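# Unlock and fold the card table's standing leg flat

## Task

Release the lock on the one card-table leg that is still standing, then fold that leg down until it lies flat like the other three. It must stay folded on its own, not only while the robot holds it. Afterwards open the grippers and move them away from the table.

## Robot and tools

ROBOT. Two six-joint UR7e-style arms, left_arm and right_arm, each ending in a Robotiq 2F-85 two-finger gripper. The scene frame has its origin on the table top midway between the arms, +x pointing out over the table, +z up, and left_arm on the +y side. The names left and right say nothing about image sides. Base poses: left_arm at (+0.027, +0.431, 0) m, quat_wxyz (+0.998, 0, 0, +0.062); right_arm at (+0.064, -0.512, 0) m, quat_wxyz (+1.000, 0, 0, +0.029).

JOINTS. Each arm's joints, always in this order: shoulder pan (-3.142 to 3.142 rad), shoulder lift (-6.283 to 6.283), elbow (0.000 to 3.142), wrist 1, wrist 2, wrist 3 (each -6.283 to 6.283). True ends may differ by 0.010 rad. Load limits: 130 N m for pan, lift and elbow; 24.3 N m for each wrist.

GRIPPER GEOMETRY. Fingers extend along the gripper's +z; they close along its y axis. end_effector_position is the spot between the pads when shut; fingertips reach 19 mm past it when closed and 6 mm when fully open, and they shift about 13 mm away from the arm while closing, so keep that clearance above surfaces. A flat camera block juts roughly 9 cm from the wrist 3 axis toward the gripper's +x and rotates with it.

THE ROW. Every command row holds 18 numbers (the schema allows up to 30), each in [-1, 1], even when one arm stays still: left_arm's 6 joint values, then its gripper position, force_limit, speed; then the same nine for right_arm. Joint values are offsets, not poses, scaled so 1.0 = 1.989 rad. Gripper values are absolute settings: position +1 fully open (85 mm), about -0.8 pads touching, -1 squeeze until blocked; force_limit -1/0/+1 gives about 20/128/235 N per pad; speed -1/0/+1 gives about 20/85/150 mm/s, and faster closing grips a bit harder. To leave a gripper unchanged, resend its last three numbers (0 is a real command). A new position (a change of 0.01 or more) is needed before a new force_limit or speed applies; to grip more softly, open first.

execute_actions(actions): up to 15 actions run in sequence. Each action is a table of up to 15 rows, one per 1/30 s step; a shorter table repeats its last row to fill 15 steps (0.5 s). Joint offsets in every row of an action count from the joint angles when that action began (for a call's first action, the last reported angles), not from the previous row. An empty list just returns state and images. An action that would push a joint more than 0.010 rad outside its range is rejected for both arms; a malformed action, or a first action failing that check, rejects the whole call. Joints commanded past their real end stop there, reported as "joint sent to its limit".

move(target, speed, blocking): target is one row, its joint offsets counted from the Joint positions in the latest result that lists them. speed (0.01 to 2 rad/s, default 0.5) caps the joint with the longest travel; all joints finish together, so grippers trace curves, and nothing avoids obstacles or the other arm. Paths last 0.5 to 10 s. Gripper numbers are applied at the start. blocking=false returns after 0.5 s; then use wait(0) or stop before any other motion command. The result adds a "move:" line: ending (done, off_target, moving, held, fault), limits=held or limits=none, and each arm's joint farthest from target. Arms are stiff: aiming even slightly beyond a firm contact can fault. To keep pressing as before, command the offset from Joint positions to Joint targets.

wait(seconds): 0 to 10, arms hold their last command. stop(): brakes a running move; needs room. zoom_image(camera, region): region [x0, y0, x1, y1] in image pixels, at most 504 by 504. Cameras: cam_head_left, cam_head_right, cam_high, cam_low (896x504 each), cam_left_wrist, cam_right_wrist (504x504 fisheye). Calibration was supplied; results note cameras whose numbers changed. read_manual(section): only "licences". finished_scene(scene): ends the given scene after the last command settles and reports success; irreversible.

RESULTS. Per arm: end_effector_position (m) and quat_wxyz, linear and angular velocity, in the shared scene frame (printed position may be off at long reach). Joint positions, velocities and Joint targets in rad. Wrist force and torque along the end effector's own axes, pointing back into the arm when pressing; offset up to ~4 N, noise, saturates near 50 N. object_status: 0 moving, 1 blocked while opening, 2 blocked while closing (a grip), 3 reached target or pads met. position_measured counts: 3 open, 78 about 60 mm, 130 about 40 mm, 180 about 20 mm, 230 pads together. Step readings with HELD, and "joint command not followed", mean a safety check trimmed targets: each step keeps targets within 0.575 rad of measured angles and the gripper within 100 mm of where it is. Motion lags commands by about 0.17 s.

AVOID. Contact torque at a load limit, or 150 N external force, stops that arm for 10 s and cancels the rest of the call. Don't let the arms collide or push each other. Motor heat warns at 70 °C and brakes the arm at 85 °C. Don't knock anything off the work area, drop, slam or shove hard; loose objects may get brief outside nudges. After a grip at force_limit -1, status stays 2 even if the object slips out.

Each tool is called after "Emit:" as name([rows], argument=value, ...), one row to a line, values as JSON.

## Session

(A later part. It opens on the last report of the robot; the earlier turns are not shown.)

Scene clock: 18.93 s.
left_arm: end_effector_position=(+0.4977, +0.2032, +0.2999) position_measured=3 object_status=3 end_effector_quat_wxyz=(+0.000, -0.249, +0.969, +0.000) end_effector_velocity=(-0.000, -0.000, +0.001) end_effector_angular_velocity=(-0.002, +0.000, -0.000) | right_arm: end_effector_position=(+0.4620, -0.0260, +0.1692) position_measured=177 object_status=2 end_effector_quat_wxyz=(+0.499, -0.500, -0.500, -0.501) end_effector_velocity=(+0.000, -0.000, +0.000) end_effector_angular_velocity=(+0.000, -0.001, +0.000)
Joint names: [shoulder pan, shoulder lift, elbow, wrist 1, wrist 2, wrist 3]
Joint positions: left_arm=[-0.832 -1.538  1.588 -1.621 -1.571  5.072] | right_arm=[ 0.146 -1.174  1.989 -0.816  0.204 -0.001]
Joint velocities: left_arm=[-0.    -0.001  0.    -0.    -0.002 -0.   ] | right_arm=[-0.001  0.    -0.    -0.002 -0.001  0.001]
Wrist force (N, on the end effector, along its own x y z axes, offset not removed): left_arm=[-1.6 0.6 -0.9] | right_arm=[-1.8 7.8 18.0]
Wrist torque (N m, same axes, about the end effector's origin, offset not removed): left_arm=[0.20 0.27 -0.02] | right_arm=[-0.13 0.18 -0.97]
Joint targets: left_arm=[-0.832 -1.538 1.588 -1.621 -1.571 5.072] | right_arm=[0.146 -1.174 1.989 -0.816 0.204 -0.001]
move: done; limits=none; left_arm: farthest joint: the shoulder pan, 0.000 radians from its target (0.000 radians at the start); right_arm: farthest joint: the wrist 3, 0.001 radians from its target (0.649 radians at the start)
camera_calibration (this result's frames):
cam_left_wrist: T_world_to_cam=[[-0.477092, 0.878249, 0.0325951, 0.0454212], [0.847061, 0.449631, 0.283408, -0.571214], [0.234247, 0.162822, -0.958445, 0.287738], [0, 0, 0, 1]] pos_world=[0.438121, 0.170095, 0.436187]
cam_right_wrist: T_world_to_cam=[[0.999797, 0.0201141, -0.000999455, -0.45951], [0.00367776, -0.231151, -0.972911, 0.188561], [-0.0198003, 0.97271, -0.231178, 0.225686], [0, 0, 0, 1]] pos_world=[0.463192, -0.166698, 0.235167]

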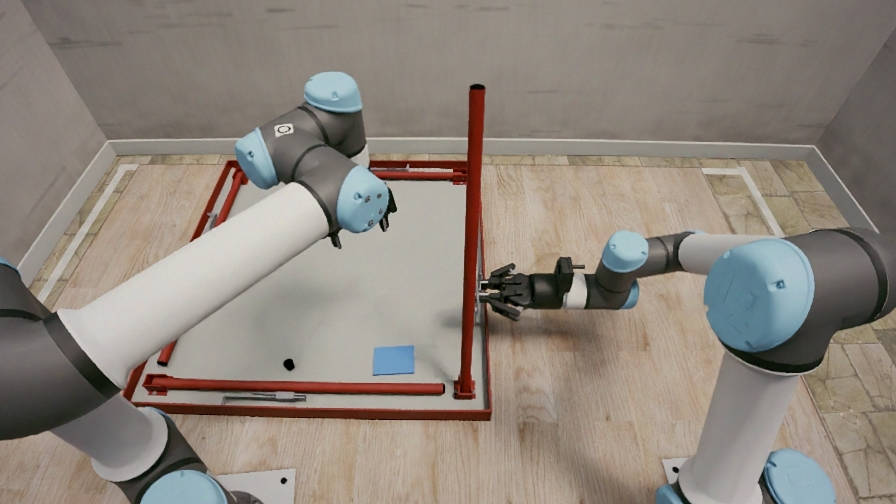

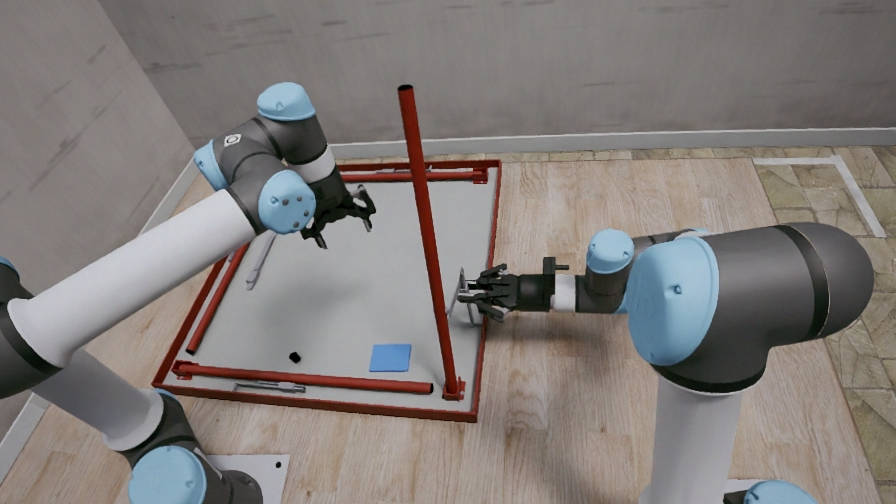

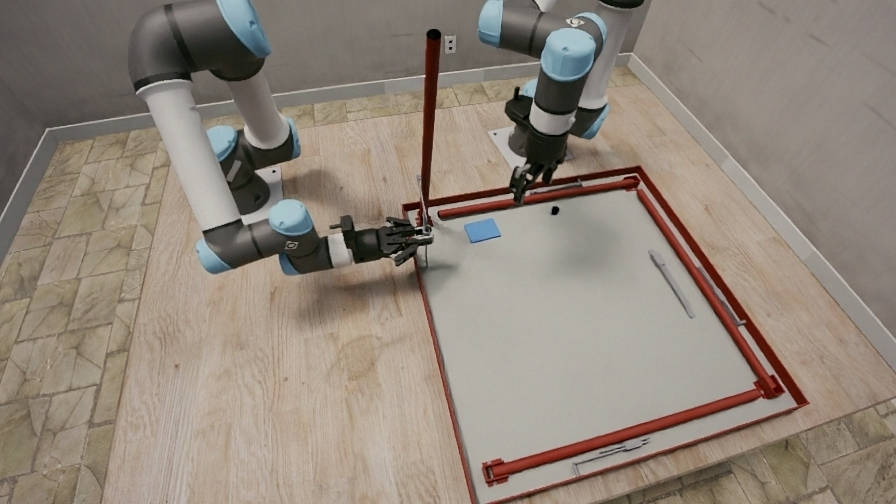

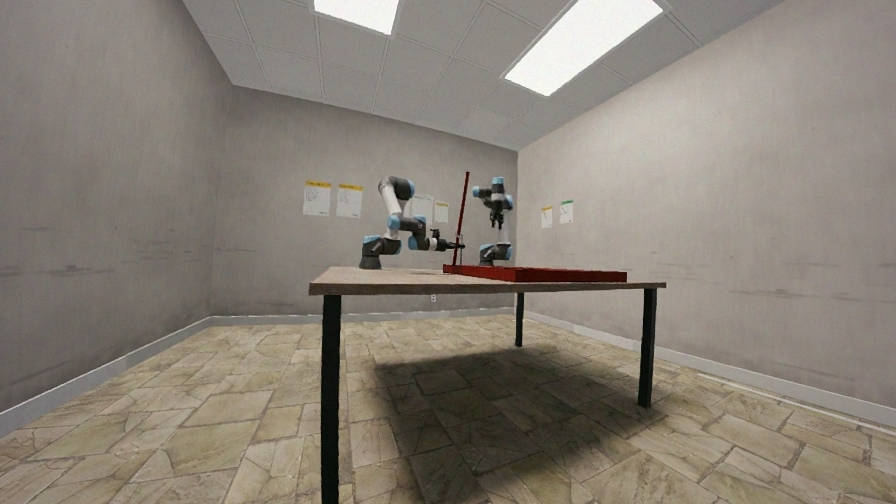

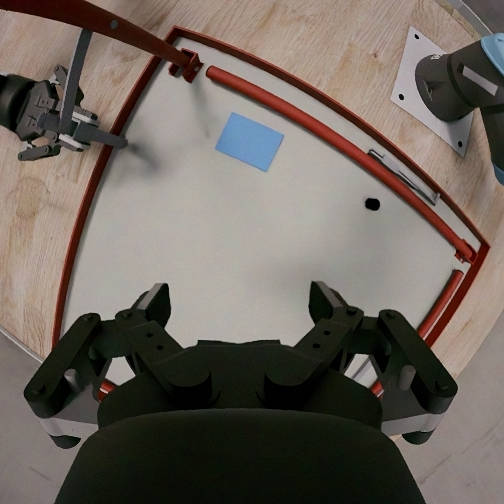

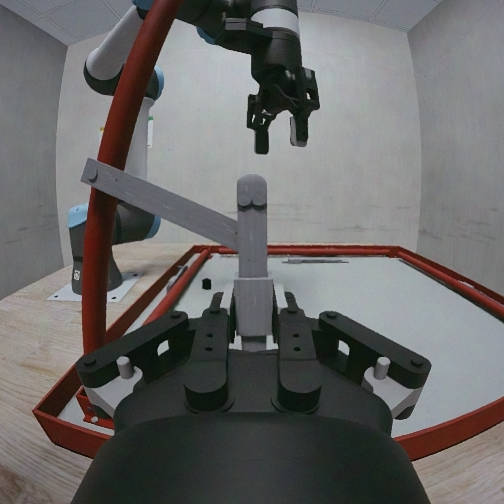

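Emit:
move(target=[-0.08,0,0,0,0,0,1,0,0,-0.013,0.0811,-0.097,0.0158,-0.013,0.305,-1,-0.7,-0.5], speed=0.35)

Emit:
move(target=[-0.1725,0,0,0,0,0,1,0,0,0,0,0,0,0,0,-1,-0.7,-0.5])

Emit:
move(target=[0.049,0.0932,0.1037,-0.1969,0,0.049,0.2,-0.8,0,0,0,0,0,0,0,-1,-0.7,-0.5], speed=0.4)

Scene clock: 25.70 s.
left_arm: end_effector_position=(+0.4556, +0.1315, +0.2999) position_measured=3 object_status=3 end_effector_quat_wxyz=(+0.000, -0.171, +0.985, +0.000) end_effector_velocity=(-0.000, -0.000, +0.000) end_effector_angular_velocity=(-0.001, +0.000, +0.000) | right_arm: end_effector_position=(+0.5361, -0.0241, +0.1464) position_measured=177 object_status=2 end_effector_quat_wxyz=(+0.626, -0.626, -0.328, -0.329) end_effector_velocity=(+0.000, +0.000, -0.001) end_effector_angular_velocity=(-0.000, +0.002, +0.001)
Joint names: [shoulder pan, shoulder lift, elbow, wrist 1, wrist 2, wrist 3]
Joint positions: left_arm=[-0.991 -1.538  1.588 -1.621 -1.571  5.072] | right_arm=[ 0.12  -1.013  1.797 -0.785  0.178  0.605]
Joint velocities: left_arm=[-0.     0.    -0.    -0.    -0.001 -0.   ] | right_arm=[ 0.001  0.001 -0.001 -0.    -0.     0.001]
Wrist force (N, on the end effector, along its own x y z axes, offset not removed): left_arm=[0.2 1.0 -0.6] | right_arm=[-2.4 8.8 -18.5]
Wrist torque (N m, same axes, about the end effector's origin, offset not removed): left_arm=[0.31 0.00 -0.01] | right_arm=[-0.21 0.13 -0.60]
Joint targets: left_arm=[-0.991 -1.538 1.588 -1.621 -1.571 5.072] | right_arm=[0.120 -1.013 1.797 -0.785 0.178 0.605]
move: done; limits=none; left_arm: farthest joint: the shoulder pan, 0.000 radians from its target (0.159 radians at the start); right_arm: farthest joint: the shoulder pan, 0.000 radians from its target (0.026 radians at the start)
camera_calibration (this result's frames):
cam_left_wrist: T_world_to_cam=[[-0.331961, 0.94273, 0.0325947, 0.0136956], [0.907586, 0.309787, 0.283408, -0.512578], [0.25708, 0.123663, -0.958445, 0.303998], [0, 0, 0, 1]] pos_world=[0.391603, 0.108285, 0.436187]
cam_right_wrist: T_world_to_cam=[[0.821059, 0.0203542, -0.57048, -0.354486], [-0.551365, -0.230558, -0.801773, 0.43909], [-0.147848, 0.972846, -0.178079, 0.280855], [0, 0, 0, 1]] pos_world=[0.574676, -0.164777, 0.199837]

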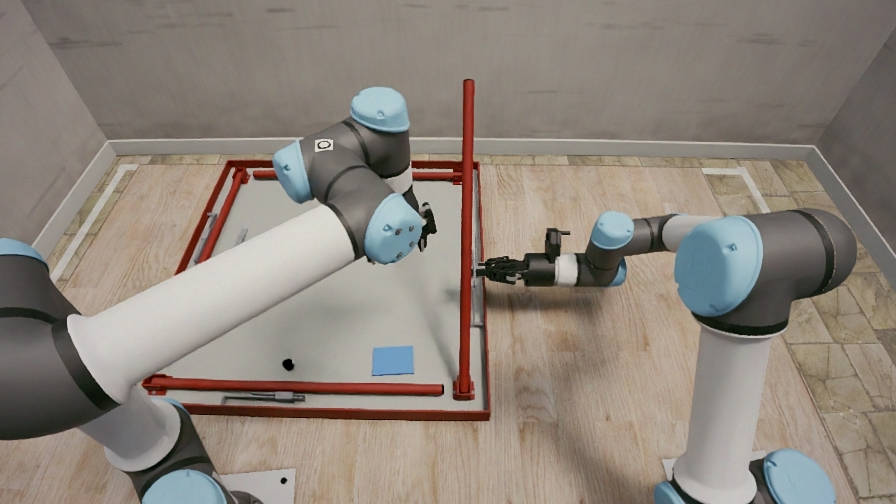

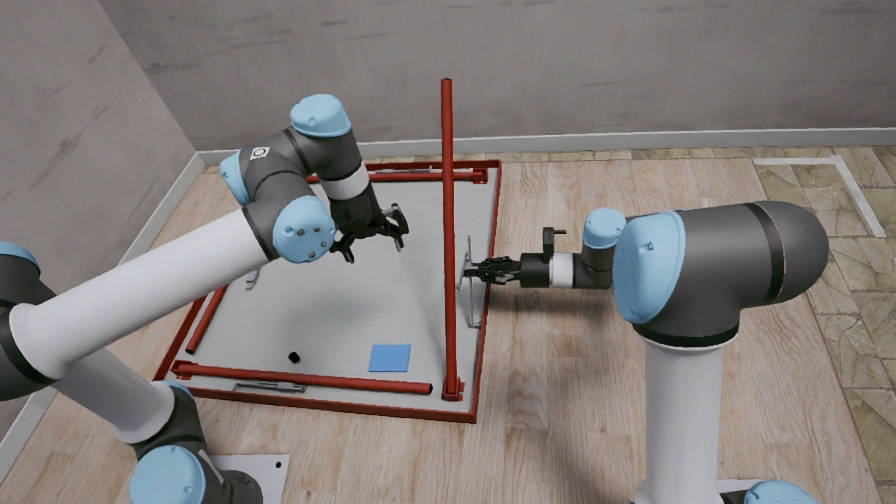

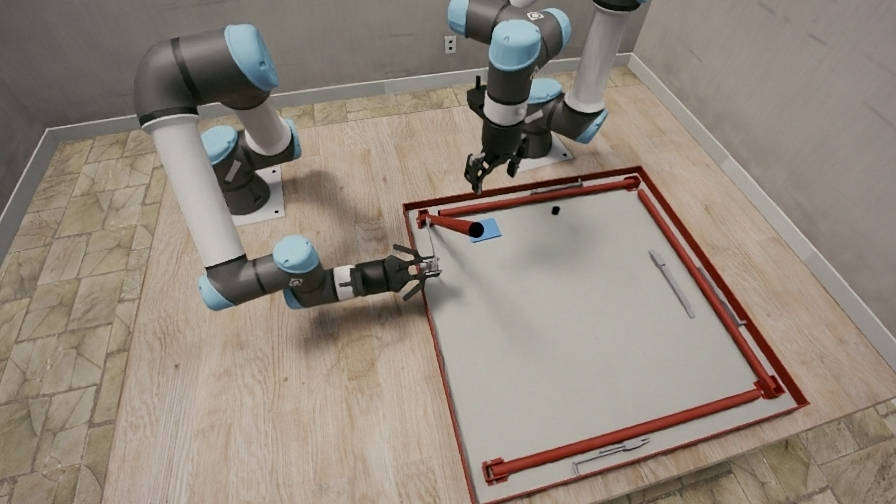

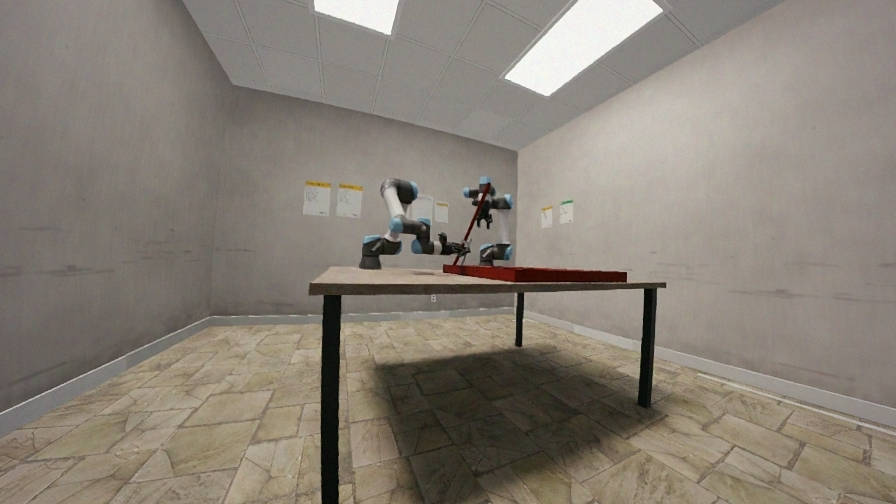

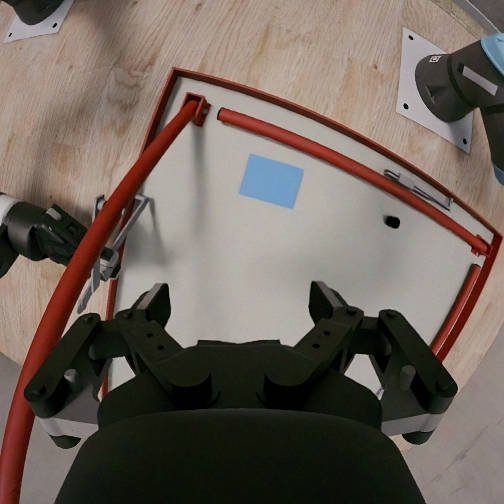

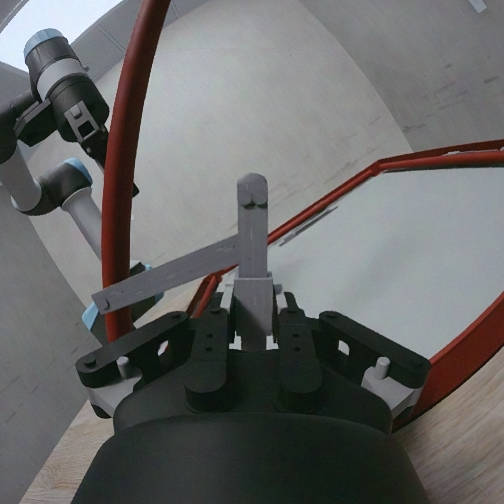

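Scene clock: 26.93 s.
left_arm: end_effector_position=(+0.3300, +0.0049, +0.2999) position_measured=3 object_status=3 end_effector_quat_wxyz=(+0.000, -0.000, +1.000, +0.000) end_effector_velocity=(-0.001, -0.001, -0.000) end_effector_angular_velocity=(-0.000, +0.000, -0.002) | right_arm: end_effector_position=(+0.5362, -0.0241, +0.1464) position_measured=177 object_status=2 end_effector_quat_wxyz=(+0.626, -0.626, -0.328, -0.329) end_effector_velocity=(-0.000, +0.000, -0.000) end_effector_angular_velocity=(-0.000, +0.000, +0.000)
Joint names: [shoulder pan, shoulder lift, elbow, wrist 1, wrist 2, wrist 3]
Joint positions: left_arm=[-1.334 -1.538  1.588 -1.621 -1.571  5.072] | right_arm=[ 0.12  -1.013  1.797 -0.785  0.178  0.605]
Joint velocities: left_arm=[-0.002  0.    -0.    -0.    -0.     0.   ] | right_arm=[ 0.  0.  0. -0. -0. -0.]
Wrist force (N, on the end effector, along its own x y z axes, offset not removed): left_arm=[-1.4 -0.2 0.6] | right_arm=[-2.9 9.9 -16.4]
Wrist torque (N m, same axes, about the end effector's origin, offset not removed): left_arm=[0.04 0.22 0.04] | right_arm=[-0.09 0.25 -0.58]
Joint targets: left_arm=[-1.334 -1.538 1.588 -1.621 -1.571 5.072] | right_arm=[0.120 -1.013 1.797 -0.785 0.178 0.605]
move: done; limits=none; left_arm: farthest joint: the shoulder pan, 0.000 radians from its target (0.343 radians at the start); right_arm: farthest joint: the shoulder pan, 0.000 radians from its target (0.000 radians at the start)
camera_calibration (this result's frames):
cam_left_wrist: T_world_to_cam=[[0.00433045, 0.999459, 0.0325951, -0.0198691], [0.958906, -0.0133974, 0.283408, -0.374668], [0.283691, 0.0300283, -0.958445, 0.343635], [0, 0, 0, 1]] pos_world=[0.261871, 0.00451996, 0.436187]
cam_right_wrist: T_world_to_cam=[[0.821046, 0.0203538, -0.570499, -0.354482], [-0.551383, -0.230558, -0.80176, 0.439099], [-0.147852, 0.972846, -0.178076, 0.280856], [0, 0, 0, 1]] pos_world=[0.574683, -0.164777, 0.199834]

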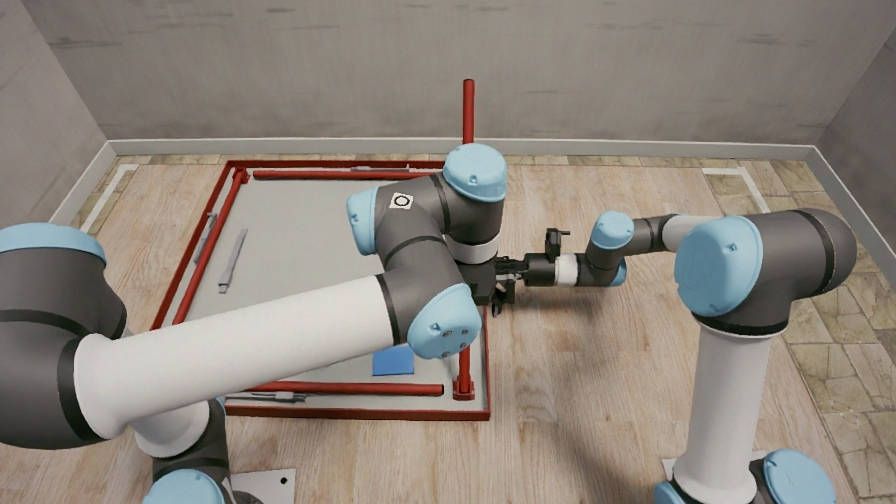

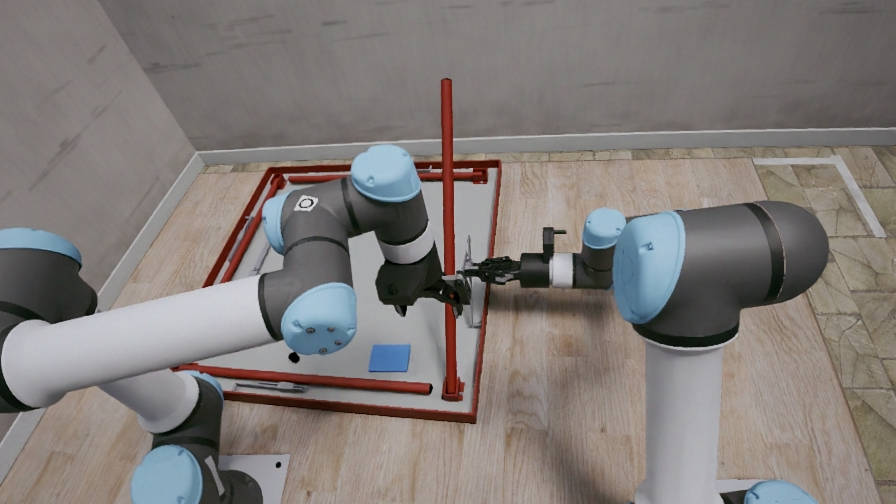

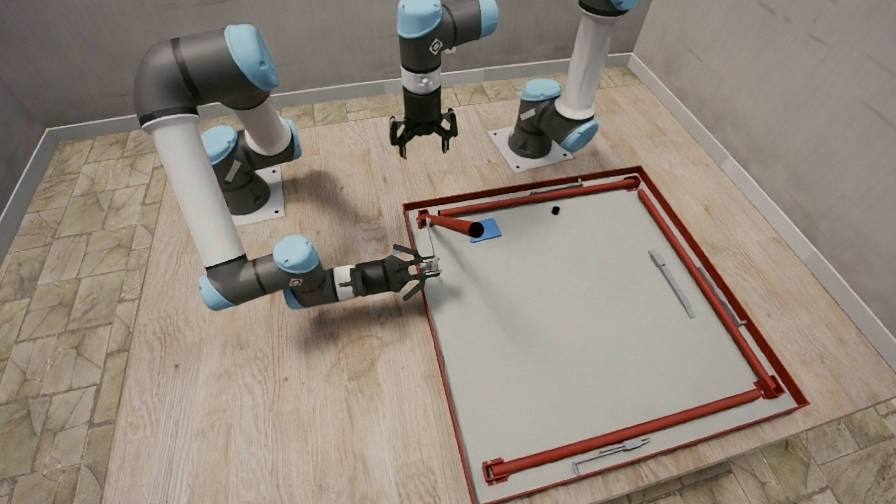

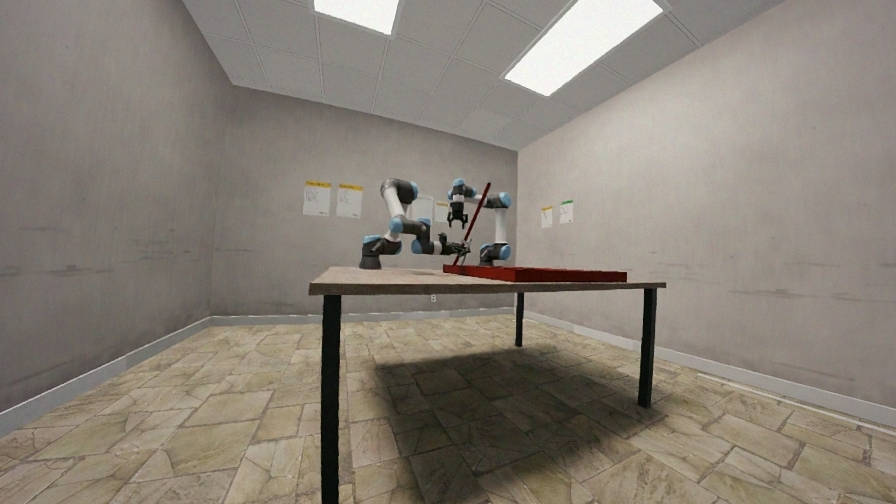

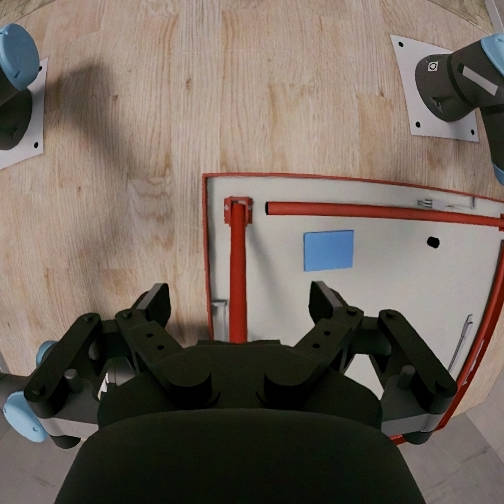

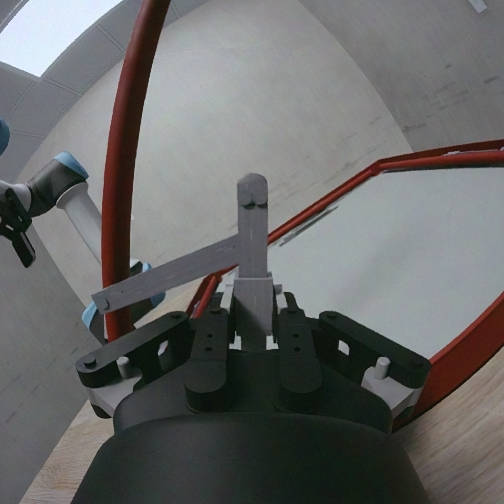

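Scene clock: 28.43 s.
left_arm: end_effector_position=(+0.3881, -0.0003, +0.1420) position_measured=104 object_status=3 end_effector_quat_wxyz=(+0.000, -0.000, +1.000, +0.000) end_effector_velocity=(+0.000, +0.000, -0.001) end_effector_angular_velocity=(+0.002, -0.001, +0.000) | right_arm: end_effector_position=(+0.5362, -0.0241, +0.1464) position_measured=177 object_status=2 end_effector_quat_wxyz=(+0.626, -0.626, -0.328, -0.329) end_effector_velocity=(-0.000, +0.000, +0.001) end_effector_angular_velocity=(+0.000, -0.001, +0.001)
Joint names: [shoulder pan, shoulder lift, elbow, wrist 1, wrist 2, wrist 3]
Joint positions: left_arm=[-1.237 -1.352  1.794 -2.012 -1.571  5.169] | right_arm=[ 0.12  -1.013  1.797 -0.785  0.178  0.605]
Joint velocities: left_arm=[ 0.     0.001  0.    -0.     0.001  0.   ] | right_arm=[ 0.    -0.001 -0.     0.001 -0.    -0.   ]
Wrist force (N, on the end effector, along its own x y z axes, offset not removed): left_arm=[-1.2 1.5 -1.9] | right_arm=[-2.8 10.2 -18.7]
Wrist torque (N m, same axes, about the end effector's origin, offset not removed): left_arm=[0.45 0.16 0.03] | right_arm=[-0.03 0.27 -0.58]
Joint targets: left_arm=[-1.237 -1.352 1.794 -2.012 -1.571 5.169] | right_arm=[0.120 -1.013 1.797 -0.785 0.178 0.605]
move: done; limits=none; left_arm: farthest joint: the shoulder pan, 0.000 radians from its target (0.098 radians at the start); right_arm: farthest joint: the shoulder pan, 0.000 radians from its target (0.000 radians at the start)
camera_calibration (this result's frames):
cam_left_wrist: T_world_to_cam=[[0.00433472, 0.999459, 0.0326051, -0.0097656], [0.958906, -0.0134043, 0.283407, -0.385694], [0.283691, 0.0300367, -0.958445, 0.176045], [0, 0, 0, 1]] pos_world=[0.319944, -0.000697476, 0.278356]
cam_right_wrist: T_world_to_cam=[[0.821053, 0.0203536, -0.570489, -0.354487], [-0.551374, -0.230558, -0.801767, 0.439095], [-0.14785, 0.972846, -0.178078, 0.280855], [0, 0, 0, 1]] pos_world=[0.574682, -0.164777, 0.199834]

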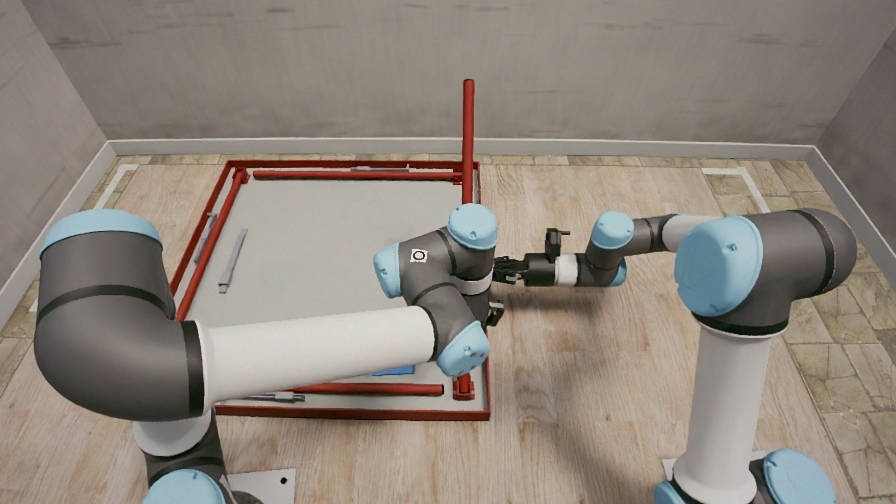

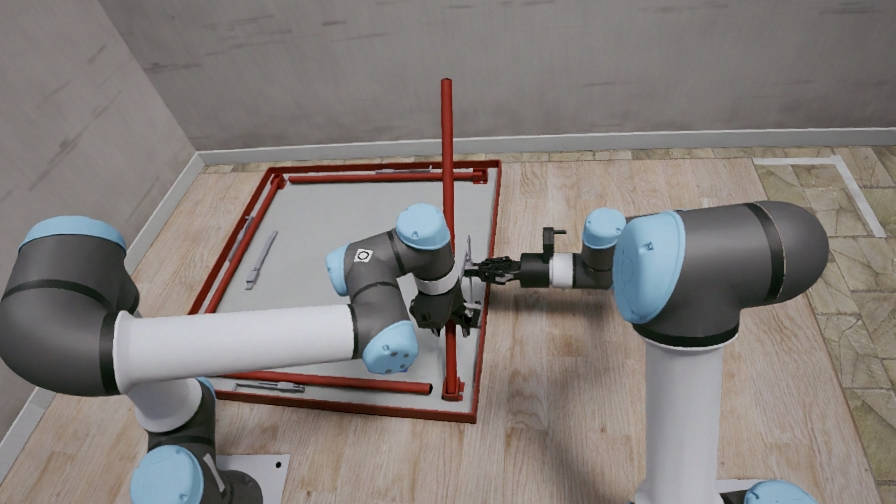

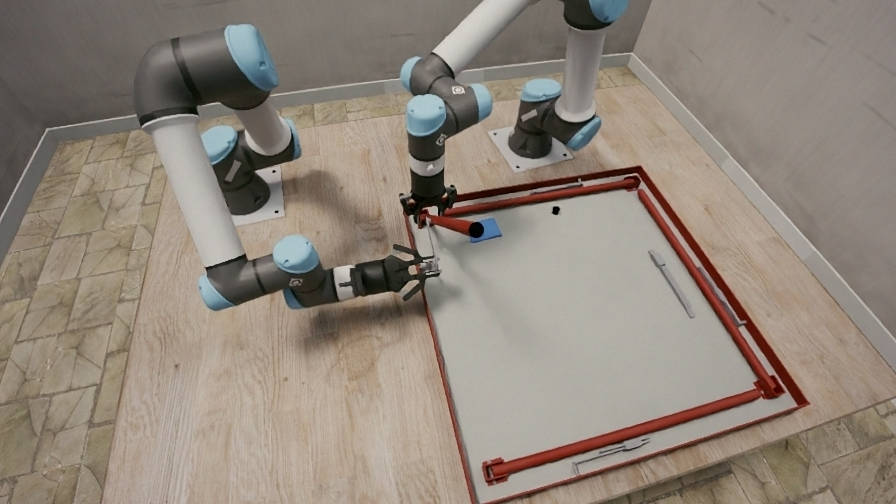

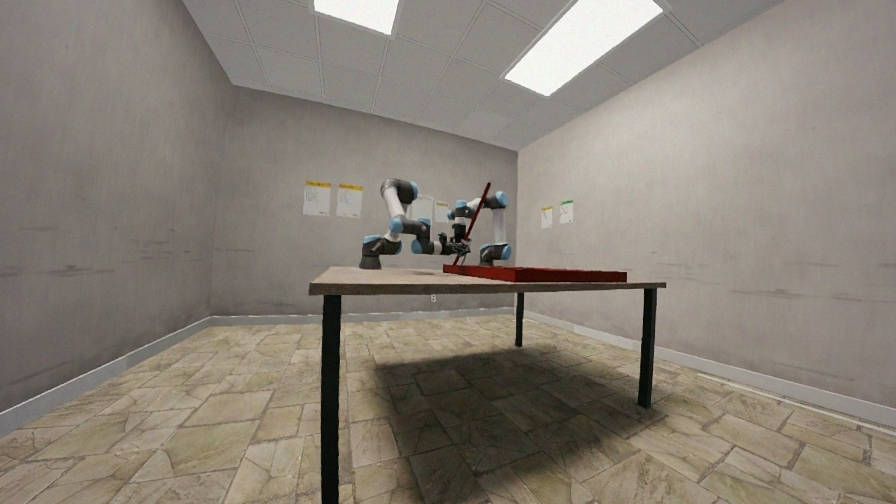

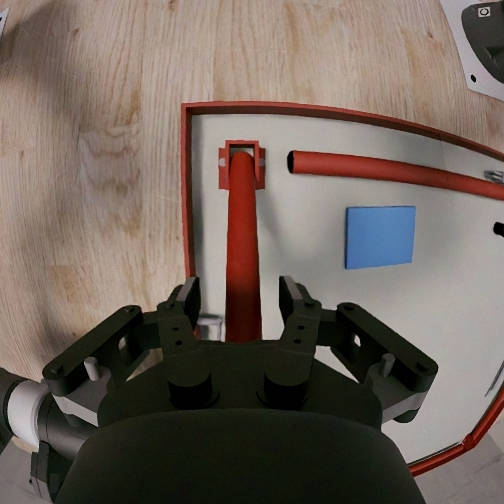

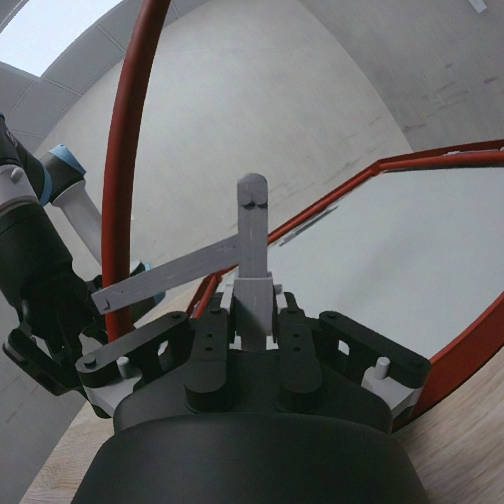

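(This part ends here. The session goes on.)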